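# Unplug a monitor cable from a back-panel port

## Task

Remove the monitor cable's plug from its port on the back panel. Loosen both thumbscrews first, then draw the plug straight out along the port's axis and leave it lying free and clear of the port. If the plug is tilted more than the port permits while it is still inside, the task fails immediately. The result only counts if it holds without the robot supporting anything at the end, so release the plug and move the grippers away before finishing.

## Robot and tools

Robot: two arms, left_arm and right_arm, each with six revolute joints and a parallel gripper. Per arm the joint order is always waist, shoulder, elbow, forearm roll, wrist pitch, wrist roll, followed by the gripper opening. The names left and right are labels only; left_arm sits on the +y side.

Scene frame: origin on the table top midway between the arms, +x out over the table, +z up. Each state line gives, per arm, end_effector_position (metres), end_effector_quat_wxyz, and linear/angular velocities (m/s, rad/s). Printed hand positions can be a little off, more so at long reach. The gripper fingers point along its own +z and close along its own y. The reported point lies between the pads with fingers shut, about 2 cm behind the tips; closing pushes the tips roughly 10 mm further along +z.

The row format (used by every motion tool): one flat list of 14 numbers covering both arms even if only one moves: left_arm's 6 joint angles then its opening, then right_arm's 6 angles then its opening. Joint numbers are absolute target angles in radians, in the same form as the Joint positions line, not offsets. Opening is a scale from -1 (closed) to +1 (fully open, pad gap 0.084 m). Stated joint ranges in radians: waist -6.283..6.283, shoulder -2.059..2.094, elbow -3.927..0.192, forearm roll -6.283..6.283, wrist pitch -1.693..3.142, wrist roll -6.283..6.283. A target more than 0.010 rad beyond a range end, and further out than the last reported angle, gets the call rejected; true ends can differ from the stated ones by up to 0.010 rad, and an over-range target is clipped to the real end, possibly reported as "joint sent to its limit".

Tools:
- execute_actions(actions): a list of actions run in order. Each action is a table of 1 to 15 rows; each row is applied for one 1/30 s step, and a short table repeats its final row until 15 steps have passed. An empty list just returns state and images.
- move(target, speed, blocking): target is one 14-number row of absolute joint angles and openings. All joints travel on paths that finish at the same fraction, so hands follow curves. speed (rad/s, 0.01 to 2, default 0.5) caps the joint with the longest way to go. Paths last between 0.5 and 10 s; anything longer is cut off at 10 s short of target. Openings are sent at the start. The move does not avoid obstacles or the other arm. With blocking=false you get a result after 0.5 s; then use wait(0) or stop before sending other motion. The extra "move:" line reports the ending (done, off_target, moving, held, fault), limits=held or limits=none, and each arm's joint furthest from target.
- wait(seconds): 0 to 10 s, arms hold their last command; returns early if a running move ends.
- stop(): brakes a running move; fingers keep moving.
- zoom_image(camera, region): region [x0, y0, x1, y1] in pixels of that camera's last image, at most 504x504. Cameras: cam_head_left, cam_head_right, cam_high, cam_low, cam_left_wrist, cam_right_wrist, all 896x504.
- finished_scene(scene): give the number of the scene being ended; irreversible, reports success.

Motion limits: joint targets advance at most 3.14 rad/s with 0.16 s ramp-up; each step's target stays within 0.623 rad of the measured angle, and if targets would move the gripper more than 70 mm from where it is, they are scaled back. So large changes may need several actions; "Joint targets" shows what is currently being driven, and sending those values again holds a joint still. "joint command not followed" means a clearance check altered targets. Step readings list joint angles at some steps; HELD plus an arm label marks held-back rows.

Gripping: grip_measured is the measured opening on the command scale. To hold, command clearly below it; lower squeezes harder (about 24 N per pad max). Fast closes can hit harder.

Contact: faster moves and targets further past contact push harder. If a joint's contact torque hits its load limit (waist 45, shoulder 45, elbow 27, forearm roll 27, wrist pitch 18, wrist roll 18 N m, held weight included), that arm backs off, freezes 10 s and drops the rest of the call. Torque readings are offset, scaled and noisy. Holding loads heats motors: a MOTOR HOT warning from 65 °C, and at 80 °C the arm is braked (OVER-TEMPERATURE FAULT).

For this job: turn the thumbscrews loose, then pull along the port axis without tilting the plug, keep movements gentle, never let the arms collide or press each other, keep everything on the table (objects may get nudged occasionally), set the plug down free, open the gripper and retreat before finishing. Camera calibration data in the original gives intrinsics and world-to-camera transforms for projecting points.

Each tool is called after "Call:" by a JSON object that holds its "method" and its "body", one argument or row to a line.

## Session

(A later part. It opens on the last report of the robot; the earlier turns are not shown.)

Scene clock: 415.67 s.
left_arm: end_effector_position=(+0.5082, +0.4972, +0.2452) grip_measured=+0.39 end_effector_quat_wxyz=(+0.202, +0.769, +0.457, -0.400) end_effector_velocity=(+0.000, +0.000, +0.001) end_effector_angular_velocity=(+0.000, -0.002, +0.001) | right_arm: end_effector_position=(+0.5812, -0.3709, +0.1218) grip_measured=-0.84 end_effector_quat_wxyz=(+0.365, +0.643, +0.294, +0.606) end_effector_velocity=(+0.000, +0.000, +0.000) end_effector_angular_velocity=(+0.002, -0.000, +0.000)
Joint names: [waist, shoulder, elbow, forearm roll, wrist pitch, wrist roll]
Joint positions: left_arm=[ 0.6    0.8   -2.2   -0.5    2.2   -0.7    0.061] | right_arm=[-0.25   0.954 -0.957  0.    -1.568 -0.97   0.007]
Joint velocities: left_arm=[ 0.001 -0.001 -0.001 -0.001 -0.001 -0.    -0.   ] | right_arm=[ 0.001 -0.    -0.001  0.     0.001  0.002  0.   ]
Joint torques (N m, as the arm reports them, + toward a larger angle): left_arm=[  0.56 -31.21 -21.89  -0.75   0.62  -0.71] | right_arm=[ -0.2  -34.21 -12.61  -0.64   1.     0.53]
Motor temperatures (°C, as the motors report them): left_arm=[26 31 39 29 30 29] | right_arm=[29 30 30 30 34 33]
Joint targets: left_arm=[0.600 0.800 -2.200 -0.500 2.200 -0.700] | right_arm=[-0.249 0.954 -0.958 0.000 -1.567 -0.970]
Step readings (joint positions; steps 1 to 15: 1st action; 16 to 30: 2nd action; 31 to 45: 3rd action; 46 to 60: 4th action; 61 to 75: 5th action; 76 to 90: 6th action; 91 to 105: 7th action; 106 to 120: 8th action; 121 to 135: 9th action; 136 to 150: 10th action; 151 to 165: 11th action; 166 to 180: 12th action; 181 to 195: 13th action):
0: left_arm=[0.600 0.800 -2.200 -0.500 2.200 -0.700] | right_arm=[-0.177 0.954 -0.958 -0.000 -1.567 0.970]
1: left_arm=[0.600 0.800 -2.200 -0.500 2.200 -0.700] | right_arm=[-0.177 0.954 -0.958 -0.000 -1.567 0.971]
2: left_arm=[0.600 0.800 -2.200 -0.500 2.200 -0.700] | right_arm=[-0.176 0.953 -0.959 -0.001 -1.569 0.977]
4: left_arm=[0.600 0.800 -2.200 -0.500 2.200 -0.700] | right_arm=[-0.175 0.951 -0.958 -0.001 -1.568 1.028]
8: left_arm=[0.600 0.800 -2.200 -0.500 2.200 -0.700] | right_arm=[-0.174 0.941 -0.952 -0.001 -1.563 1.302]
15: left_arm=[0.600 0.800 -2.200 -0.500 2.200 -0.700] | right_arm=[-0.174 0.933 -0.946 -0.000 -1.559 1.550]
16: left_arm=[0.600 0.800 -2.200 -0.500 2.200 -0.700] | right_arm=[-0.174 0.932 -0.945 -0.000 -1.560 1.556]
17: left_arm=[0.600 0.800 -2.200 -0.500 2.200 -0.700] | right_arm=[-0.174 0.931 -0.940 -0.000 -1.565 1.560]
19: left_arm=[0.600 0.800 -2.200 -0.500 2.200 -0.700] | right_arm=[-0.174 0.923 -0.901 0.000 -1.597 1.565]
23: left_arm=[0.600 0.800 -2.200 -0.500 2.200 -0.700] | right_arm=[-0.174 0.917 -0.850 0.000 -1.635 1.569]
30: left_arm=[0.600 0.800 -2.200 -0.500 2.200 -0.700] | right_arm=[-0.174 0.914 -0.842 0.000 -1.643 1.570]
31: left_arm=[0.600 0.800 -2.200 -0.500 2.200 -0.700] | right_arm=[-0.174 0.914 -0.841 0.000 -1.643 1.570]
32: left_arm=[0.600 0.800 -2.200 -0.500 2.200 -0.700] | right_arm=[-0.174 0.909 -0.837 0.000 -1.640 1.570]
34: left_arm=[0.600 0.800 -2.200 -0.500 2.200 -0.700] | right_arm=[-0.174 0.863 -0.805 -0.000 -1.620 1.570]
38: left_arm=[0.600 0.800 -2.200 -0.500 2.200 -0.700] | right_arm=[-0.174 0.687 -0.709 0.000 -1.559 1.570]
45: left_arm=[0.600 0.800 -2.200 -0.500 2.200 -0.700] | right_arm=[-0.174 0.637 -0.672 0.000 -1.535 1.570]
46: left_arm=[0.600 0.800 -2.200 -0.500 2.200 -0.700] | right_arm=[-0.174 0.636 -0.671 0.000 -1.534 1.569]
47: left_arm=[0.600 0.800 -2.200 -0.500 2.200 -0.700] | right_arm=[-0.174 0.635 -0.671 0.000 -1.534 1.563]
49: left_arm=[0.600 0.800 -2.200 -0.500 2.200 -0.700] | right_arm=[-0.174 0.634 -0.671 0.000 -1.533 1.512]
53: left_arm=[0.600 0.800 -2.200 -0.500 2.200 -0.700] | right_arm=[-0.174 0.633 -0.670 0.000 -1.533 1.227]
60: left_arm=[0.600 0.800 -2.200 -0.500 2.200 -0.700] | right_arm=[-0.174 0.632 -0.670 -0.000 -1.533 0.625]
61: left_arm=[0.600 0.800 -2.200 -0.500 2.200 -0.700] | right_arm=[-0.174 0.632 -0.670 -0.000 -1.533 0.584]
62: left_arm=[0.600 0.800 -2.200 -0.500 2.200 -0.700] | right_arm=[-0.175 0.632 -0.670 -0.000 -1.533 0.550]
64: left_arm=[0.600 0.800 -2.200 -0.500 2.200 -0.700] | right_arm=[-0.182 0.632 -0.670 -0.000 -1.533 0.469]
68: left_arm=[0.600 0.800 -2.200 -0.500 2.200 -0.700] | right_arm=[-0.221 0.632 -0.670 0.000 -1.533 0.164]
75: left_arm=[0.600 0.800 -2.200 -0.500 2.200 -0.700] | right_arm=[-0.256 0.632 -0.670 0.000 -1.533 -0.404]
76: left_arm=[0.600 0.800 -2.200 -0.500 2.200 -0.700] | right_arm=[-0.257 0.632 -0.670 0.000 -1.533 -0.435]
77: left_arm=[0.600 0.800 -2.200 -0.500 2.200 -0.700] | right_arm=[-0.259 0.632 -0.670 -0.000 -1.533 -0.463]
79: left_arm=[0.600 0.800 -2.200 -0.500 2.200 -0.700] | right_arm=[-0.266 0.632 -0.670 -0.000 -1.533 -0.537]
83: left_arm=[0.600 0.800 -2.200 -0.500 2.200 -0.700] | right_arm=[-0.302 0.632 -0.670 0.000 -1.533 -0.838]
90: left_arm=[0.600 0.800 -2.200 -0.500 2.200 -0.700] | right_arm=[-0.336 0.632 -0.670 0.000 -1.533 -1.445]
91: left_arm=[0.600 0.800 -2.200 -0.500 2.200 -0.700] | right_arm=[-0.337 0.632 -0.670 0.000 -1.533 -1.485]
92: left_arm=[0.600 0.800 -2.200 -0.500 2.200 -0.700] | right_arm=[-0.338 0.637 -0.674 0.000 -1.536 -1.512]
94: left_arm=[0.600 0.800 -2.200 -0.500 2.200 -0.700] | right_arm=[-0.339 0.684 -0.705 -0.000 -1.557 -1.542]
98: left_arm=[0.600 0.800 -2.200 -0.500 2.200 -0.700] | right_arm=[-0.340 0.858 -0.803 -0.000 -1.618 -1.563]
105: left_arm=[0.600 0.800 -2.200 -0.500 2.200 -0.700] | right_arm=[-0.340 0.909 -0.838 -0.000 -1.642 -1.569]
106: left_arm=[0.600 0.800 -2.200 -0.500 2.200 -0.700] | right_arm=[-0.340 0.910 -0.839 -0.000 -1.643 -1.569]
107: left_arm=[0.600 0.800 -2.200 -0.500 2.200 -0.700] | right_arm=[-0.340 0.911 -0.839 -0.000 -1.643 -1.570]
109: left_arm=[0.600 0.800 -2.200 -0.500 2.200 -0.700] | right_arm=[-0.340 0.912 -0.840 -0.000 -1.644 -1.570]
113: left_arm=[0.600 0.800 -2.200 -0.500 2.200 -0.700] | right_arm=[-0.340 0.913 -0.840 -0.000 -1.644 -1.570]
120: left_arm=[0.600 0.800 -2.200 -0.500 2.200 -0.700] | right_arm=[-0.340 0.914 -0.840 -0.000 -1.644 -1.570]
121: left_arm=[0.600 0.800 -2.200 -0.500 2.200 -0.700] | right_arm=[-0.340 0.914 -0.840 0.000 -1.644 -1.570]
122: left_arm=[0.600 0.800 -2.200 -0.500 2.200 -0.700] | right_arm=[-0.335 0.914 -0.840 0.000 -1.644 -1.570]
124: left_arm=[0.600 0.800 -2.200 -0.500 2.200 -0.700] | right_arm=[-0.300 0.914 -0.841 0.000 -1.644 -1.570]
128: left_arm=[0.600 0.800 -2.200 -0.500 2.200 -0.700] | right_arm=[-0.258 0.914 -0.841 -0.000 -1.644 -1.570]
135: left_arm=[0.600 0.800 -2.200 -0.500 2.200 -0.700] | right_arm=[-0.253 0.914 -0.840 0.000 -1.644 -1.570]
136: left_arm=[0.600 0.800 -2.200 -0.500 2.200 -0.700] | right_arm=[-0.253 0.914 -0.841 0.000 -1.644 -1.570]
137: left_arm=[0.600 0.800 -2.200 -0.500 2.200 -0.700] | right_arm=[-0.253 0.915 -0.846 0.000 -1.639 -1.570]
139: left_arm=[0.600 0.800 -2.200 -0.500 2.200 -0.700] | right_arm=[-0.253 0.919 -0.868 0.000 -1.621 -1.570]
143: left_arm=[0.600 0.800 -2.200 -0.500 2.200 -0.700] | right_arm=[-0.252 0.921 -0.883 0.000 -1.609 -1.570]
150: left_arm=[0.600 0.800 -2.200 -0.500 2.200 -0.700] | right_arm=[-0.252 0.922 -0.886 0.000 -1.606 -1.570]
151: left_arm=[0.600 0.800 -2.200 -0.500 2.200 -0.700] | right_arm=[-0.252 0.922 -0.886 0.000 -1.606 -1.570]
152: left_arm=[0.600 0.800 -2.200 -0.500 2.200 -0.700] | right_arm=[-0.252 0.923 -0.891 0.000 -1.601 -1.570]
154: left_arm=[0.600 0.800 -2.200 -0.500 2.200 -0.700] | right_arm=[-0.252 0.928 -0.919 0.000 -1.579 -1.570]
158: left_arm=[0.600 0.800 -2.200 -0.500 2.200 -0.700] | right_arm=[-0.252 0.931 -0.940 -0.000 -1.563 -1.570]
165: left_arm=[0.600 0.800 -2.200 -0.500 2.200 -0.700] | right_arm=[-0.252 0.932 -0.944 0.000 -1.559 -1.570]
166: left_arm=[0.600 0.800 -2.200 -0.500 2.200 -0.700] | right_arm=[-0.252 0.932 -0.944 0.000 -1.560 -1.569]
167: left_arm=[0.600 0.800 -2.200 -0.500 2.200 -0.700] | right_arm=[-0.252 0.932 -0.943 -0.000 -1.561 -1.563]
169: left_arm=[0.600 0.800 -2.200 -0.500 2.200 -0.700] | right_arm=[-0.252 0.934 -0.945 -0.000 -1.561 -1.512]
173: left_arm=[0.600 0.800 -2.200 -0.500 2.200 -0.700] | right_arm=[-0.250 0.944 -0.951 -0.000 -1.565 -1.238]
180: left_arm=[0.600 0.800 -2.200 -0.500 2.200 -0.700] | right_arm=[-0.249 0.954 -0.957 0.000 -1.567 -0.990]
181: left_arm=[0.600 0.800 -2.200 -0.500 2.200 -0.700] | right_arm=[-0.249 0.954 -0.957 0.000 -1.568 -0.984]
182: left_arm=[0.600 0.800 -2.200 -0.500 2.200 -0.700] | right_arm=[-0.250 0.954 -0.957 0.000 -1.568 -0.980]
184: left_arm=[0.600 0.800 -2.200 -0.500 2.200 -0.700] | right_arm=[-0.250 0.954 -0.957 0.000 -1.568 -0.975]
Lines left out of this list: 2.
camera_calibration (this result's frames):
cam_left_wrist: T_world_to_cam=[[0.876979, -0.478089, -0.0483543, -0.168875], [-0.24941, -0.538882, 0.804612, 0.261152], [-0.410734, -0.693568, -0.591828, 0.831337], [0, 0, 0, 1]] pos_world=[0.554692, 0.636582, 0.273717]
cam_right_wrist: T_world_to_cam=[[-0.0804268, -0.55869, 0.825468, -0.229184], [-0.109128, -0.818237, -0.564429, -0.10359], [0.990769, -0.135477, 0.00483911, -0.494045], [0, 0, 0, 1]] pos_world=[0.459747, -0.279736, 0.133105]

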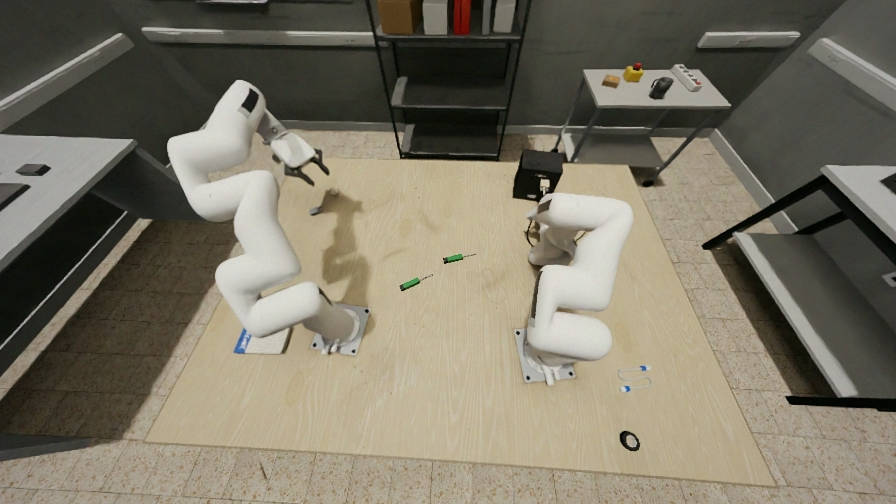

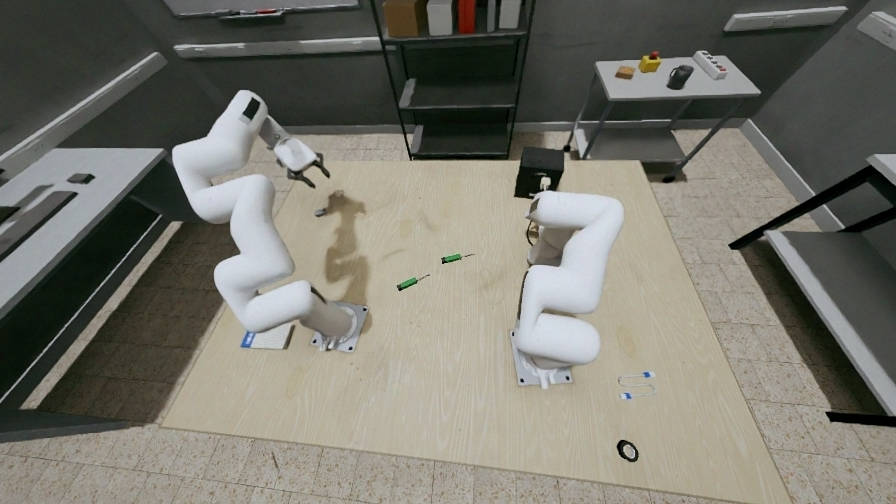

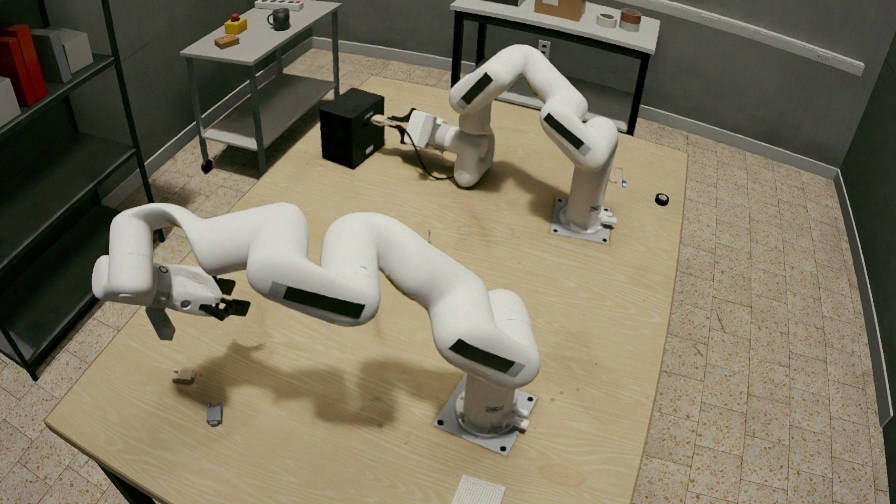

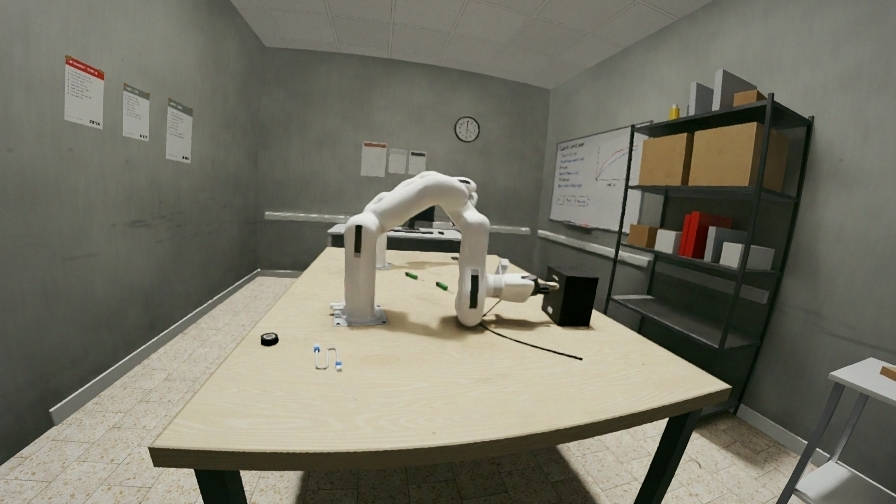

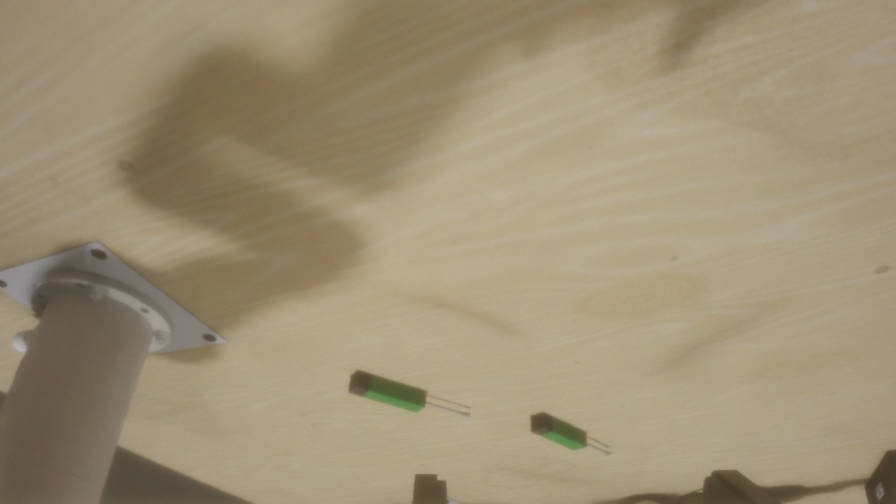

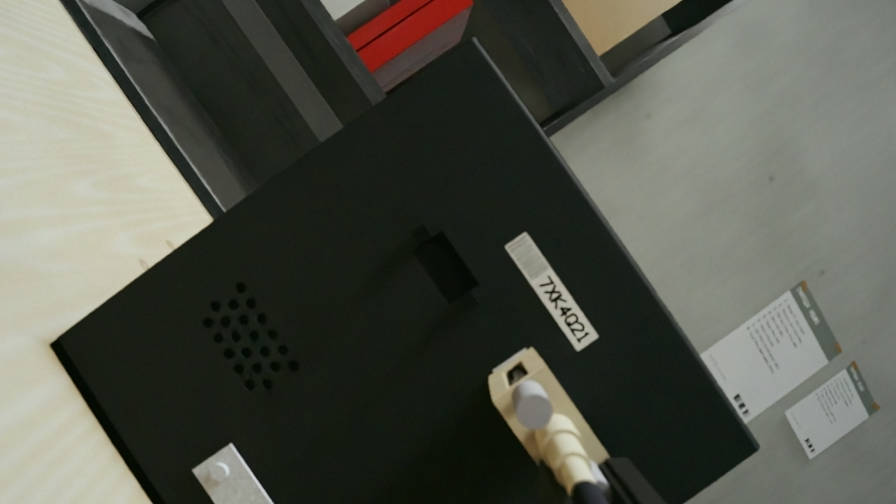

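Call:
{"method": "execute_actions", "body": {
  "actions": [
    [[0.6,0.8,-2.2,-0.5,2.2,-0.7,0.4,-0.25,0.951,-0.9446,0,-1.5775,-0.97,-0.7]],
    [[0.6,0.8,-2.2,-0.5,2.2,-0.7,0.4,-0.253,0.9295,-0.931,0,-1.5695,-1.57,-1]],
    [[0.6,0.8,-2.2,-0.5,2.2,-0.7,0.4,-0.25,0.908,-0.9174,0,-1.5615,-2.17,-1]],
    [[0.6,0.8,-2.2,-0.5,2.2,-0.7,0.4,-0.253,0.9295,-0.931,0,-1.5695,-1.57,-0.7]],
    [[0.6,0.8,-2.2,-0.5,2.2,-0.7,0.4,-0.25,0.951,-0.9446,0,-1.5775,-0.97,-0.7]],
    [[0.6,0.8,-2.2,-0.5,2.2,-0.7,0.4,-0.253,0.9295,-0.931,0,-1.5695,-1.57,-1]],
    [[0.6,0.8,-2.2,-0.5,2.2,-0.7,0.4,-0.25,0.908,-0.9174,0,-1.5615,-2.17,-1]],
    [[0.6,0.8,-2.2,-0.5,2.2,-0.7,0.4,-0.253,0.9295,-0.931,0,-1.5695,-1.57,-0.7]],
    [[0.6,0.8,-2.2,-0.5,2.2,-0.7,0.4,-0.25,0.951,-0.9446,0,-1.5775,-0.97,-0.7]],
    [[0.6,0.8,-2.2,-0.5,2.2,-0.7,0.4,-0.253,0.9295,-0.931,0,-1.5695,-1.57,-1]],
    [[0.6,0.8,-2.2,-0.5,2.2,-0.7,0.4,-0.25,0.908,-0.9174,0,-1.5615,-2.17,-1]],
    [[0.6,0.8,-2.2,-0.5,2.2,-0.7,0.4,-0.253,0.9295,-0.931,0,-1.5695,-1.57,-0.7]],
    [[0.6,0.8,-2.2,-0.5,2.2,-0.7,0.4,-0.25,0.951,-0.9446,0,-1.5775,-0.97,-0.7]],
    [[0.6,0.8,-2.2,-0.5,2.2,-0.7,0.4,-0.253,0.9295,-0.931,0,-1.5695,-1.57,-1]],
    [[0.6,0.8,-2.2,-0.5,2.2,-0.7,0.4,-0.25,0.908,-0.9174,0,-1.5615,-2.17,-1]],
    [[0.6,0.8,-2.2,-0.5,2.2,-0.7,0.4,-0.253,0.9295,-0.931,0,-1.5695,-1.57,-0.7]],
    [[0.6,0.8,-2.2,-0.5,2.2,-0.7,0.4,-0.25,0.951,-0.9446,0,-1.5775,-0.97,-0.7]],
    [[0.6,0.8,-2.2,-0.5,2.2,-0.7,0.4,-0.253,0.9295,-0.931,0,-1.5695,-1.57,-1]],
    [[0.6,0.8,-2.2,-0.5,2.2,-0.7,0.4,-0.25,0.908,-0.9174,0,-1.5615,-2.17,-1]],
    [[0.6,0.8,-2.2,-0.5,2.2,-0.7,0.4,-0.253,0.9295,-0.931,0,-1.5695,-1.57,-0.7]],
    [[0.6,0.8,-2.2,-0.5,2.2,-0.7,0.4,-0.25,0.951,-0.9446,0,-1.5775,-0.97,-0.7]],
    [[0.6,0.8,-2.2,-0.5,2.2,-0.7,0.4,-0.253,0.9295,-0.931,0,-1.5695,-1.57,-1]],
    [[0.6,0.8,-2.2,-0.5,2.2,-0.7,0.4,-0.25,0.908,-0.9174,0,-1.5615,-2.17,-1]],
    [[0.6,0.8,-2.2,-0.5,2.2,-0.7,0.4,-0.253,0.9295,-0.931,0,-1.5695,-1.57,-0.7]],
    [[0.6,0.8,-2.2,-0.5,2.2,-0.7,0.4,-0.25,0.951,-0.9446,0,-1.5775,-0.97,-0.7]],
    [[0.6,0.8,-2.2,-0.5,2.2,-0.7,0.4,-0.253,0.9295,-0.931,0,-1.5695,-1.57,-1]],
    [[0.6,0.8,-2.2,-0.5,2.2,-0.7,0.4,-0.25,0.908,-0.9174,0,-1.5615,-2.17,-1]],
    [[0.6,0.8,-2.2,-0.5,2.2,-0.7,0.4,-0.253,0.9295,-0.931,0,-1.5695,-1.57,-0.7]],
    [[0.6,0.8,-2.2,-0.5,2.2,-0.7,0.4,-0.25,0.951,-0.9446,0,-1.5775,-0.97,-0.7]],
    [[0.6,0.8,-2.2,-0.5,2.2,-0.7,0.4,-0.253,0.9295,-0.931,0,-1.5695,-1.57,-1]],
    [[0.6,0.8,-2.2,-0.5,2.2,-0.7,0.4,-0.25,0.908,-0.9174,0,-1.5615,-2.17,-1]],
    [[0.6,0.8,-2.2,-0.5,2.2,-0.7,0.4,-0.253,0.9295,-0.931,0,-1.5695,-1.57,-0.7]],
    [[0.6,0.8,-2.2,-0.5,2.2,-0.7,0.4,-0.25,0.951,-0.9446,0,-1.5775,-0.97,-0.7]],
    [[0.6,0.8,-2.2,-0.5,2.2,-0.7,0.4,-0.253,0.9295,-0.931,0,-1.5695,-1.57,-1]],
    [[0.6,0.8,-2.2,-0.5,2.2,-0.7,0.4,-0.25,0.908,-0.9174,0,-1.5615,-2.17,-1]],
    [[0.6,0.8,-2.2,-0.5,2.2,-0.7,0.4,-0.253,0.9295,-0.931,0,-1.5695,-1.57,-0.7]],
    [[0.6,0.8,-2.2,-0.5,2.2,-0.7,0.4,-0.25,0.951,-0.9446,0,-1.5775,-0.97,-0.7]],
    [[0.6,0.8,-2.2,-0.5,2.2,-0.7,0.4,-0.253,0.9295,-0.931,0,-1.5695,-1.57,-1]],
    [[0.6,0.8,-2.2,-0.5,2.2,-0.7,0.4,-0.25,0.908,-0.9174,0,-1.5615,-2.17,-1]],
    [[0.6,0.8,-2.2,-0.5,2.2,-0.7,0.4,-0.253,0.9295,-0.931,0,-1.5695,-1.57,-0.7]],
    [[0.6,0.8,-2.2,-0.5,2.2,-0.7,0.4,-0.25,0.951,-0.9446,0,-1.5775,-0.97,-0.7]],
    [[0.6,0.8,-2.2,-0.5,2.2,-0.7,0.4,-0.253,0.9295,-0.931,0,-1.5695,-1.57,-1]],
    [[0.6,0.8,-2.2,-0.5,2.2,-0.7,0.4,-0.25,0.908,-0.9174,0,-1.5615,-2.17,-1]],
    [[0.6,0.8,-2.2,-0.5,2.2,-0.7,0.4,-0.253,0.9295,-0.931,0,-1.5695,-1.57,-0.7]],
    [[0.6,0.8,-2.2,-0.5,2.2,-0.7,0.4,-0.25,0.951,-0.9446,0,-1.5775,-0.97,-0.7]],
    [[0.6,0.8,-2.2,-0.5,2.2,-0.7,0.4,-0.253,0.9295,-0.931,0,-1.5695,-1.57,-1]],
    [[0.6,0.8,-2.2,-0.5,2.2,-0.7,0.4,-0.25,0.908,-0.9174,0,-1.5615,-2.17,-1]],
    [[0.6,0.8,-2.2,-0.5,2.2,-0.7,0.4,-0.253,0.9295,-0.931,0,-1.5695,-1.57,-0.7]],
    [[0.6,0.8,-2.2,-0.5,2.2,-0.7,0.4,-0.25,0.951,-0.9446,0,-1.5775,-0.97,-0.7]],
    [[0.6,0.8,-2.2,-0.5,2.2,-0.7,0.4,-0.253,0.9295,-0.931,0,-1.5695,-1.57,-1]],
    [[0.6,0.8,-2.2,-0.5,2.2,-0.7,0.4,-0.25,0.908,-0.9174,0,-1.5615,-2.17,-1]],
    [[0.6,0.8,-2.2,-0.5,2.2,-0.7,0.4,-0.253,0.9295,-0.931,0,-1.5695,-1.57,-0.7]],
    [[0.6,0.8,-2.2,-0.5,2.2,-0.7,0.4,-0.25,0.951,-0.9446,0,-1.5775,-0.97,-0.7]],
    [[0.6,0.8,-2.2,-0.5,2.2,-0.7,0.4,-0.253,0.9295,-0.931,0,-1.5695,-1.57,-1]],
    [[0.6,0.8,-2.2,-0.5,2.2,-0.7,0.4,-0.25,0.908,-0.9174,0,-1.5615,-2.17,-1]],
    [[0.6,0.8,-2.2,-0.5,2.2,-0.7,0.4,-0.253,0.9295,-0.931,0,-1.5695,-1.57,-0.7]],
    [[0.6,0.8,-2.2,-0.5,2.2,-0.7,0.4,-0.25,0.951,-0.9446,0,-1.5775,-0.97,-0.7]],
    [[0.6,0.8,-2.2,-0.5,2.2,-0.7,0.4,-0.253,0.9295,-0.931,0,-1.5695,-1.57,-1]],
    [[0.6,0.8,-2.2,-0.5,2.2,-0.7,0.4,-0.25,0.908,-0.9174,0,-1.5615,-2.17,-1]],
    [[0.6,0.8,-2.2,-0.5,2.2,-0.7,0.4,-0.253,0.9295,-0.931,0,-1.5695,-1.57,-0.7]],
    [[0.6,0.8,-2.2,-0.5,2.2,-0.7,0.4,-0.25,0.951,-0.9446,0,-1.5775,-0.97,-0.7]],
    [[0.6,0.8,-2.2,-0.5,2.2,-0.7,0.4,-0.253,0.9295,-0.931,0,-1.5695,-1.57,-1]],
    [[0.6,0.8,-2.2,-0.5,2.2,-0.7,0.4,-0.25,0.908,-0.9174,0,-1.5615,-2.17,-1]],
    [[0.6,0.8,-2.2,-0.5,2.2,-0.7,0.4,-0.253,0.9295,-0.931,0,-1.5695,-1.57,-0.7]],
    [[0.6,0.8,-2.2,-0.5,2.2,-0.7,0.4,-0.25,0.951,-0.9446,0,-1.5775,-0.97,-0.7]],
    [[0.6,0.8,-2.2,-0.5,2.2,-0.7,0.4,-0.253,0.9295,-0.931,0,-1.5695,-1.57,-1]],
    [[0.6,0.8,-2.2,-0.5,2.2,-0.7,0.4,-0.25,0.908,-0.9174,0,-1.5615,-2.17,-1]],
    [[0.6,0.8,-2.2,-0.5,2.2,-0.7,0.4,-0.253,0.9295,-0.931,0,-1.5695,-1.57,-0.7]],
    [[0.6,0.8,-2.2,-0.5,2.2,-0.7,0.4,-0.25,0.951,-0.9446,0,-1.5775,-0.97,-0.7]],
    [[0.6,0.8,-2.2,-0.5,2.2,-0.7,0.4,-0.253,0.9295,-0.931,0,-1.5695,-1.57,-1]],
    [[0.6,0.8,-2.2,-0.5,2.2,-0.7,0.4,-0.25,0.908,-0.9174,0,-1.5615,-2.17,-1]],
    [[0.6,0.8,-2.2,-0.5,2.2,-0.7,0.4,-0.253,0.9295,-0.931,0,-1.5695,-1.57,-0.7]],
    [[0.6,0.8,-2.2,-0.5,2.2,-0.7,0.4,-0.25,0.951,-0.9446,0,-1.5775,-0.97,-0.7]],
    [[0.6,0.8,-2.2,-0.5,2.2,-0.7,0.4,-0.253,0.9295,-0.931,0,-1.5695,-1.57,-1]],
    [[0.6,0.8,-2.2,-0.5,2.2,-0.7,0.4,-0.25,0.908,-0.9174,0,-1.5615,-2.17,-1]],
    [[0.6,0.8,-2.2,-0.5,2.2,-0.7,0.4,-0.253,0.9295,-0.931,0,-1.5695,-1.57,-0.7]],
    [[0.6,0.8,-2.2,-0.5,2.2,-0.7,0.4,-0.25,0.951,-0.9446,0,-1.5775,-0.97,-0.7]],
    [[0.6,0.8,-2.2,-0.5,2.2,-0.7,0.4,-0.253,0.9295,-0.931,0,-1.5695,-1.57,-1]],
    [[0.6,0.8,-2.2,-0.5,2.2,-0.7,0.4,-0.25,0.908,-0.9174,0,-1.5615,-2.17,-1]],
    [[0.6,0.8,-2.2,-0.5,2.2,-0.7,0.4,-0.253,0.9295,-0.931,0,-1.5695,-1.57,-0.7]],
    [[0.6,0.8,-2.2,-0.5,2.2,-0.7,0.4,-0.25,0.951,-0.9446,0,-1.5775,-0.97,-0.7]],
    [[0.6,0.8,-2.2,-0.5,2.2,-0.7,0.4,-0.253,0.9295,-0.931,0,-1.5695,-1.57,-1]],
    [[0.6,0.8,-2.2,-0.5,2.2,-0.7,0.4,-0.25,0.908,-0.9174,0,-1.5615,-2.17,-1]],
    [[0.6,0.8,-2.2,-0.5,2.2,-0.7,0.4,-0.253,0.9295,-0.931,0,-1.5695,-1.57,-0.7]],
    [[0.6,0.8,-2.2,-0.5,2.2,-0.7,0.4,-0.25,0.951,-0.9446,0,-1.5775,-0.97,-0.7]],
    [[0.6,0.8,-2.2,-0.5,2.2,-0.7,0.4,-0.253,0.9295,-0.931,0,-1.5695,-1.57,-1]],
    [[0.6,0.8,-2.2,-0.5,2.2,-0.7,0.4,-0.25,0.908,-0.9174,0,-1.5615,-2.17,-1]],
    [[0.6,0.8,-2.2,-0.5,2.2,-0.7,0.4,-0.25,0.908,-0.9174,0,-1.5615,-2.17,-0.7]]
  ]
}}

Call:
{"method": "zoom_image", "body": {
  "camera": "cam_right_wrist",
  "region": [480,320,720,504]
}}

Scene clock: 568.30 s.
left_arm: end_effector_position=(+0.5082, +0.4972, +0.2452) grip_measured=+0.39 end_effector_quat_wxyz=(+0.202, +0.769, +0.457, -0.400) end_effector_velocity=(+0.000, -0.000, +0.001) end_effector_angular_velocity=(+0.000, -0.001, +0.000) | right_arm: end_effector_position=(+0.5775, -0.3706, +0.1341) grip_measured=-0.72 end_effector_quat_wxyz=(+0.643, +0.365, +0.606, +0.294) end_effector_velocity=(+0.000, -0.000, -0.000) end_effector_angular_velocity=(-0.001, +0.000, -0.001)
Joint names: [waist, shoulder, elbow, forearm roll, wrist pitch, wrist roll]
Joint positions: left_arm=[ 0.6    0.8   -2.2   -0.5    2.2   -0.7    0.061] | right_arm=[-0.25   0.908 -0.917 -0.    -1.562 -2.17   0.012]
Joint velocities: left_arm=[ 0.    -0.001  0.    -0.    -0.    -0.    -0.   ] | right_arm=[-0.    -0.    -0.     0.001  0.    -0.001 -0.   ]
Joint torques (N m, as the arm reports them, + toward a larger angle): left_arm=[  0.72 -30.55 -21.66  -0.84   0.74  -0.48] | right_arm=[ -1.51 -32.68  -6.91  -0.3   -1.21   0.37]
Motor temperatures (°C, as the motors report them): left_arm=[26 31 39 29 30 29] | right_arm=[29 30 30 30 33 33]
Joint targets: left_arm=[0.600 0.800 -2.200 -0.500 2.200 -0.700] | right_arm=[-0.250 0.908 -0.917 0.000 -1.562 -2.170]
Step readings (joint positions; steps 1 to 15: 1st action; 16 to 30: 2nd action; 31 to 45: 3rd action; 46 to 60: 4th action; 61 to 75: 5th action; 76 to 90: 6th action; 91 to 105: 7th action; 106 to 120: 8th action; 121 to 135: 9th action; 136 to 150: 10th action; 151 to 165: 11th action; 166 to 180: 12th action; 181 to 195: 13th action):
0: left_arm=[0.600 0.800 -2.200 -0.500 2.200 -0.700] | right_arm=[-0.249 0.954 -0.958 0.000 -1.567 -0.970]
1: left_arm=[0.600 0.800 -2.200 -0.500 2.200 -0.700] | right_arm=[-0.249 0.954 -0.958 -0.000 -1.568 -0.970]
2: left_arm=[0.600 0.800 -2.200 -0.500 2.200 -0.700] | right_arm=[-0.249 0.953 -0.956 -0.001 -1.568 -0.970]
4: left_arm=[0.600 0.800 -2.200 -0.500 2.200 -0.700] | right_arm=[-0.248 0.952 -0.954 -0.001 -1.568 -0.970]
8: left_arm=[0.600 0.800 -2.200 -0.500 2.200 -0.700] | right_arm=[-0.248 0.951 -0.950 -0.001 -1.572 -0.970]
15: left_arm=[0.600 0.800 -2.200 -0.500 2.200 -0.700] | right_arm=[-0.249 0.951 -0.946 -0.000 -1.577 -0.970]
16: left_arm=[0.600 0.800 -2.200 -0.500 2.200 -0.700] | right_arm=[-0.249 0.951 -0.946 -0.000 -1.577 -0.971]
17: left_arm=[0.600 0.800 -2.200 -0.500 2.200 -0.700] | right_arm=[-0.249 0.950 -0.946 -0.000 -1.577 -0.977]
19: left_arm=[0.600 0.800 -2.200 -0.500 2.200 -0.700] | right_arm=[-0.250 0.949 -0.944 -0.000 -1.576 -1.028]
23: left_arm=[0.600 0.800 -2.200 -0.500 2.200 -0.700] | right_arm=[-0.252 0.939 -0.938 0.000 -1.573 -1.302]
30: left_arm=[0.600 0.800 -2.200 -0.500 2.200 -0.700] | right_arm=[-0.253 0.930 -0.932 -0.000 -1.569 -1.550]
31: left_arm=[0.600 0.800 -2.200 -0.500 2.200 -0.700] | right_arm=[-0.253 0.930 -0.932 -0.000 -1.569 -1.557]
32: left_arm=[0.600 0.800 -2.200 -0.500 2.200 -0.700] | right_arm=[-0.253 0.929 -0.932 -0.000 -1.569 -1.568]
34: left_arm=[0.600 0.800 -2.200 -0.500 2.200 -0.700] | right_arm=[-0.253 0.928 -0.930 -0.000 -1.569 -1.623]
38: left_arm=[0.600 0.800 -2.200 -0.500 2.200 -0.700] | right_arm=[-0.251 0.918 -0.924 0.000 -1.565 -1.900]
45: left_arm=[0.600 0.800 -2.200 -0.500 2.200 -0.700] | right_arm=[-0.250 0.909 -0.918 -0.000 -1.561 -2.150]
46: left_arm=[0.600 0.800 -2.200 -0.500 2.200 -0.700] | right_arm=[-0.250 0.908 -0.918 -0.000 -1.561 -2.155]
47: left_arm=[0.600 0.800 -2.200 -0.500 2.200 -0.700] | right_arm=[-0.250 0.909 -0.917 -0.000 -1.563 -2.153]
49: left_arm=[0.600 0.800 -2.200 -0.500 2.200 -0.700] | right_arm=[-0.250 0.910 -0.917 0.000 -1.564 -2.107]
53: left_arm=[0.600 0.800 -2.200 -0.500 2.200 -0.700] | right_arm=[-0.252 0.920 -0.924 0.000 -1.567 -1.837]
60: left_arm=[0.600 0.800 -2.200 -0.500 2.200 -0.700] | right_arm=[-0.253 0.929 -0.930 0.000 -1.569 -1.590]
61: left_arm=[0.600 0.800 -2.200 -0.500 2.200 -0.700] | right_arm=[-0.253 0.929 -0.931 0.000 -1.569 -1.583]
62: left_arm=[0.600 0.800 -2.200 -0.500 2.200 -0.700] | right_arm=[-0.253 0.929 -0.931 0.000 -1.570 -1.572]
64: left_arm=[0.600 0.800 -2.200 -0.500 2.200 -0.700] | right_arm=[-0.253 0.931 -0.932 0.000 -1.570 -1.517]
68: left_arm=[0.600 0.800 -2.200 -0.500 2.200 -0.700] | right_arm=[-0.251 0.941 -0.939 -0.000 -1.574 -1.240]
75: left_arm=[0.600 0.800 -2.200 -0.500 2.200 -0.700] | right_arm=[-0.250 0.950 -0.944 0.000 -1.577 -0.990]
76: left_arm=[0.600 0.800 -2.200 -0.500 2.200 -0.700] | right_arm=[-0.250 0.951 -0.944 0.000 -1.577 -0.985]
77: left_arm=[0.600 0.800 -2.200 -0.500 2.200 -0.700] | right_arm=[-0.250 0.950 -0.944 0.000 -1.577 -0.987]
79: left_arm=[0.600 0.800 -2.200 -0.500 2.200 -0.700] | right_arm=[-0.250 0.949 -0.943 0.000 -1.577 -1.033]
83: left_arm=[0.600 0.800 -2.200 -0.500 2.200 -0.700] | right_arm=[-0.252 0.939 -0.937 0.000 -1.573 -1.303]
90: left_arm=[0.600 0.800 -2.200 -0.500 2.200 -0.700] | right_arm=[-0.253 0.930 -0.931 0.000 -1.570 -1.550]
91: left_arm=[0.600 0.800 -2.200 -0.500 2.200 -0.700] | right_arm=[-0.253 0.930 -0.931 -0.000 -1.570 -1.557]
92: left_arm=[0.600 0.800 -2.200 -0.500 2.200 -0.700] | right_arm=[-0.253 0.930 -0.931 -0.000 -1.570 -1.568]
94: left_arm=[0.600 0.800 -2.200 -0.500 2.200 -0.700] | right_arm=[-0.253 0.928 -0.930 0.000 -1.569 -1.623]
98: left_arm=[0.600 0.800 -2.200 -0.500 2.200 -0.700] | right_arm=[-0.252 0.918 -0.924 0.000 -1.565 -1.900]
105: left_arm=[0.600 0.800 -2.200 -0.500 2.200 -0.700] | right_arm=[-0.250 0.909 -0.918 -0.000 -1.562 -2.150]
106: left_arm=[0.600 0.800 -2.200 -0.500 2.200 -0.700] | right_arm=[-0.250 0.909 -0.918 -0.000 -1.562 -2.155]
107: left_arm=[0.600 0.800 -2.200 -0.500 2.200 -0.700] | right_arm=[-0.250 0.909 -0.918 -0.000 -1.562 -2.153]
109: left_arm=[0.600 0.800 -2.200 -0.500 2.200 -0.700] | right_arm=[-0.250 0.910 -0.919 -0.000 -1.562 -2.107]
113: left_arm=[0.600 0.800 -2.200 -0.500 2.200 -0.700] | right_arm=[-0.251 0.920 -0.925 -0.000 -1.566 -1.837]
120: left_arm=[0.600 0.800 -2.200 -0.500 2.200 -0.700] | right_arm=[-0.253 0.929 -0.931 -0.000 -1.569 -1.590]
121: left_arm=[0.600 0.800 -2.200 -0.500 2.200 -0.700] | right_arm=[-0.253 0.929 -0.931 -0.000 -1.569 -1.583]
122: left_arm=[0.600 0.800 -2.200 -0.500 2.200 -0.700] | right_arm=[-0.253 0.929 -0.931 -0.000 -1.569 -1.572]
124: left_arm=[0.600 0.800 -2.200 -0.500 2.200 -0.700] | right_arm=[-0.253 0.931 -0.932 -0.000 -1.570 -1.517]
128: left_arm=[0.600 0.800 -2.200 -0.500 2.200 -0.700] | right_arm=[-0.251 0.941 -0.939 -0.000 -1.574 -1.240]
135: left_arm=[0.600 0.800 -2.200 -0.500 2.200 -0.700] | right_arm=[-0.250 0.950 -0.944 0.000 -1.577 -0.990]
136: left_arm=[0.600 0.800 -2.200 -0.500 2.200 -0.700] | right_arm=[-0.250 0.951 -0.944 0.000 -1.577 -0.985]
137: left_arm=[0.600 0.800 -2.200 -0.500 2.200 -0.700] | right_arm=[-0.250 0.950 -0.944 0.000 -1.577 -0.987]
139: left_arm=[0.600 0.800 -2.200 -0.500 2.200 -0.700] | right_arm=[-0.250 0.949 -0.943 0.000 -1.577 -1.033]
143: left_arm=[0.600 0.800 -2.200 -0.500 2.200 -0.700] | right_arm=[-0.252 0.939 -0.937 0.000 -1.573 -1.303]
150: left_arm=[0.600 0.800 -2.200 -0.500 2.200 -0.700] | right_arm=[-0.253 0.930 -0.931 0.000 -1.570 -1.550]
151: left_arm=[0.600 0.800 -2.200 -0.500 2.200 -0.700] | right_arm=[-0.253 0.930 -0.931 -0.000 -1.570 -1.557]
152: left_arm=[0.600 0.800 -2.200 -0.500 2.200 -0.700] | right_arm=[-0.253 0.930 -0.931 -0.000 -1.570 -1.568]
154: left_arm=[0.600 0.800 -2.200 -0.500 2.200 -0.700] | right_arm=[-0.253 0.928 -0.930 0.000 -1.569 -1.623]
158: left_arm=[0.600 0.800 -2.200 -0.500 2.200 -0.700] | right_arm=[-0.252 0.918 -0.924 0.000 -1.565 -1.900]
165: left_arm=[0.600 0.800 -2.200 -0.500 2.200 -0.700] | right_arm=[-0.250 0.909 -0.918 -0.000 -1.562 -2.150]
166: left_arm=[0.600 0.800 -2.200 -0.500 2.200 -0.700] | right_arm=[-0.250 0.909 -0.918 -0.000 -1.562 -2.155]
167: left_arm=[0.600 0.800 -2.200 -0.500 2.200 -0.700] | right_arm=[-0.250 0.909 -0.918 -0.000 -1.562 -2.153]
169: left_arm=[0.600 0.800 -2.200 -0.500 2.200 -0.700] | right_arm=[-0.250 0.910 -0.919 -0.000 -1.562 -2.107]
173: left_arm=[0.600 0.800 -2.200 -0.500 2.200 -0.700] | right_arm=[-0.251 0.920 -0.925 -0.000 -1.566 -1.837]
180: left_arm=[0.600 0.800 -2.200 -0.500 2.200 -0.700] | right_arm=[-0.253 0.929 -0.931 -0.000 -1.569 -1.590]
181: left_arm=[0.600 0.800 -2.200 -0.500 2.200 -0.700] | right_arm=[-0.253 0.929 -0.931 -0.000 -1.569 -1.583]
182: left_arm=[0.600 0.800 -2.200 -0.500 2.200 -0.700] | right_arm=[-0.253 0.929 -0.931 -0.000 -1.569 -1.572]
184: left_arm=[0.600 0.800 -2.200 -0.500 2.200 -0.700] | right_arm=[-0.253 0.931 -0.932 -0.000 -1.570 -1.517]
Lines left out of this list: 377.
camera_calibration (this result's frames):
cam_left_wrist: T_world_to_cam=[[0.876979, -0.478089, -0.0483543, -0.168875], [-0.24941, -0.538882, 0.804612, 0.261151], [-0.410734, -0.693568, -0.591828, 0.831337], [0, 0, 0, 1]] pos_world=[0.554692, 0.636582, 0.273718]
cam_right_wrist: T_world_to_cam=[[0.0475122, 0.56296, 0.825117, 0.102351], [-0.10956, -0.818129, 0.564501, -0.247969], [0.992844, -0.11722, 0.0228067, -0.4872], [0, 0, 0, 1]] pos_world=[0.451684, -0.317599, 0.0666388]

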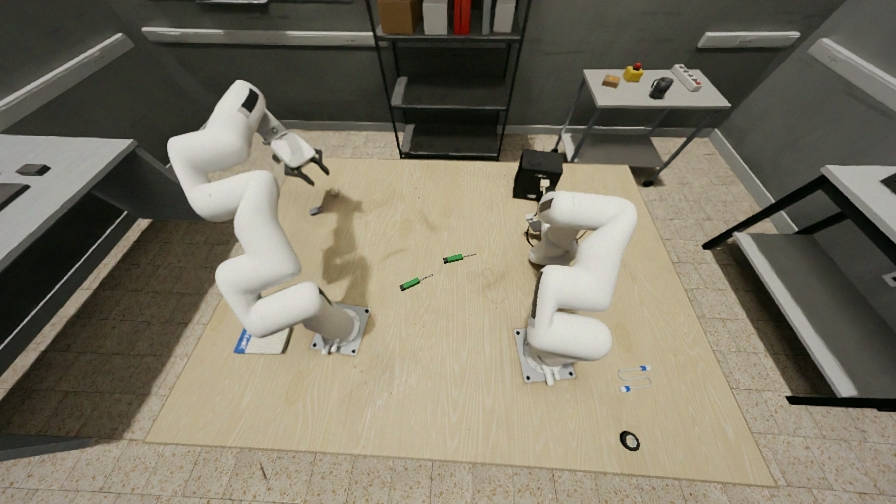

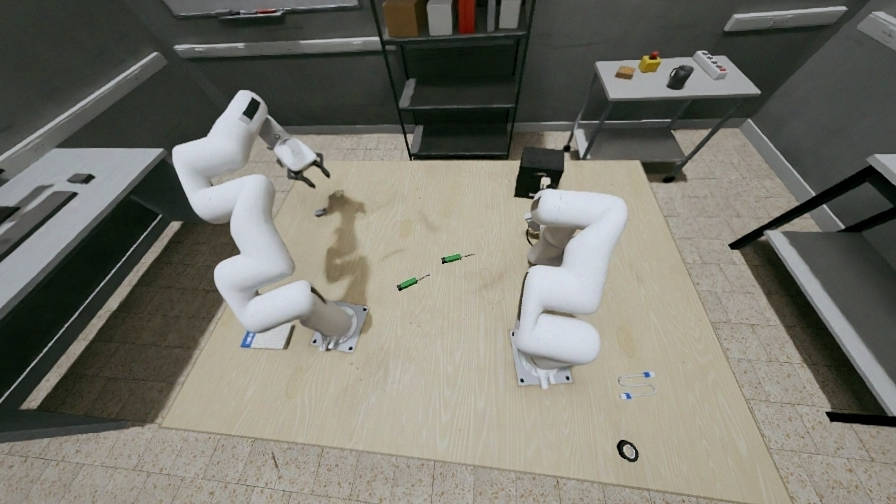

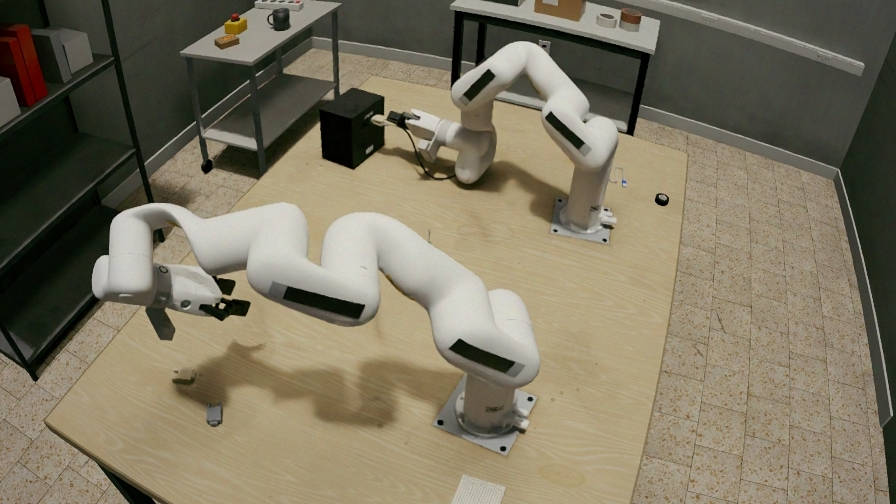

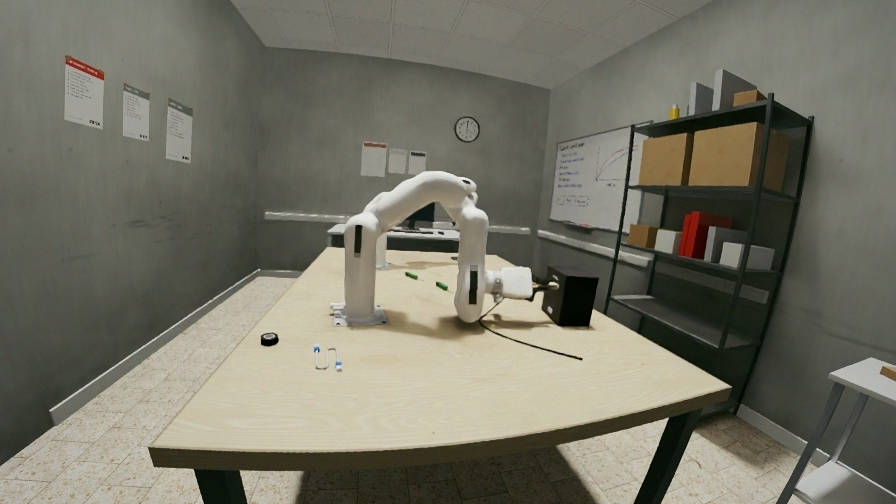

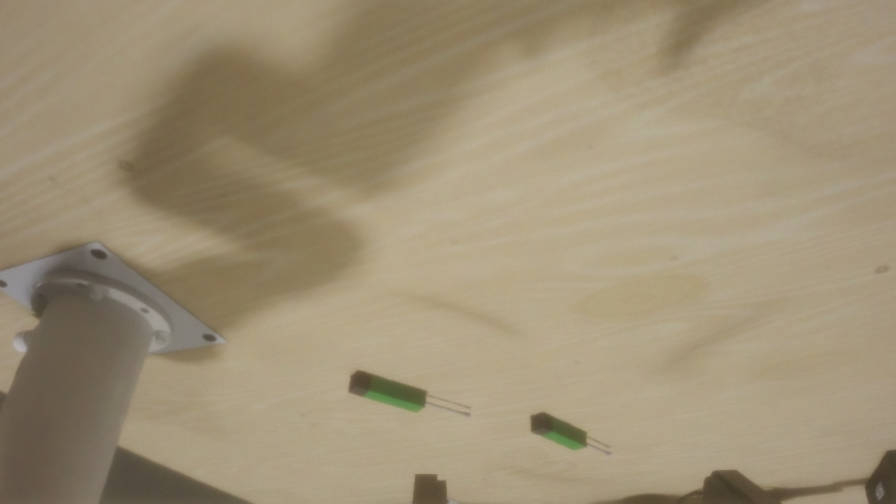

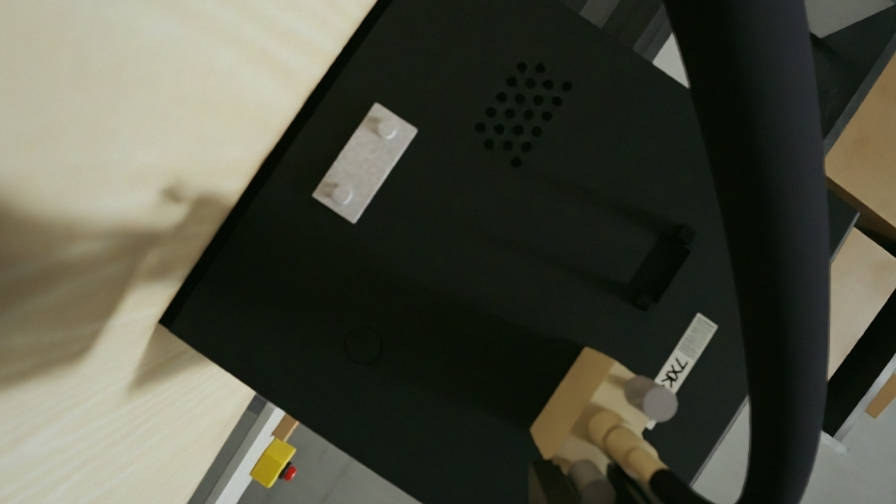

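Region (480, 320, 720, 504) of cam_right_wrist's 896x504 image, scaled by 2.100, with more detail than that image has; it fills the top 386 rows of this view, and the rest is white.

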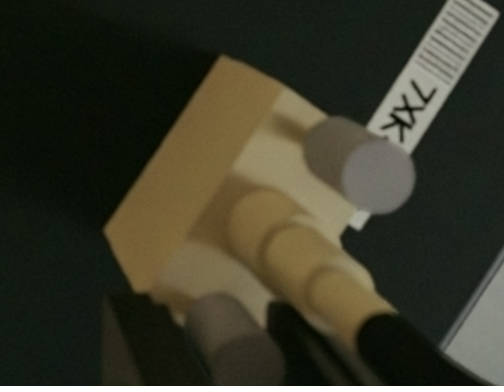

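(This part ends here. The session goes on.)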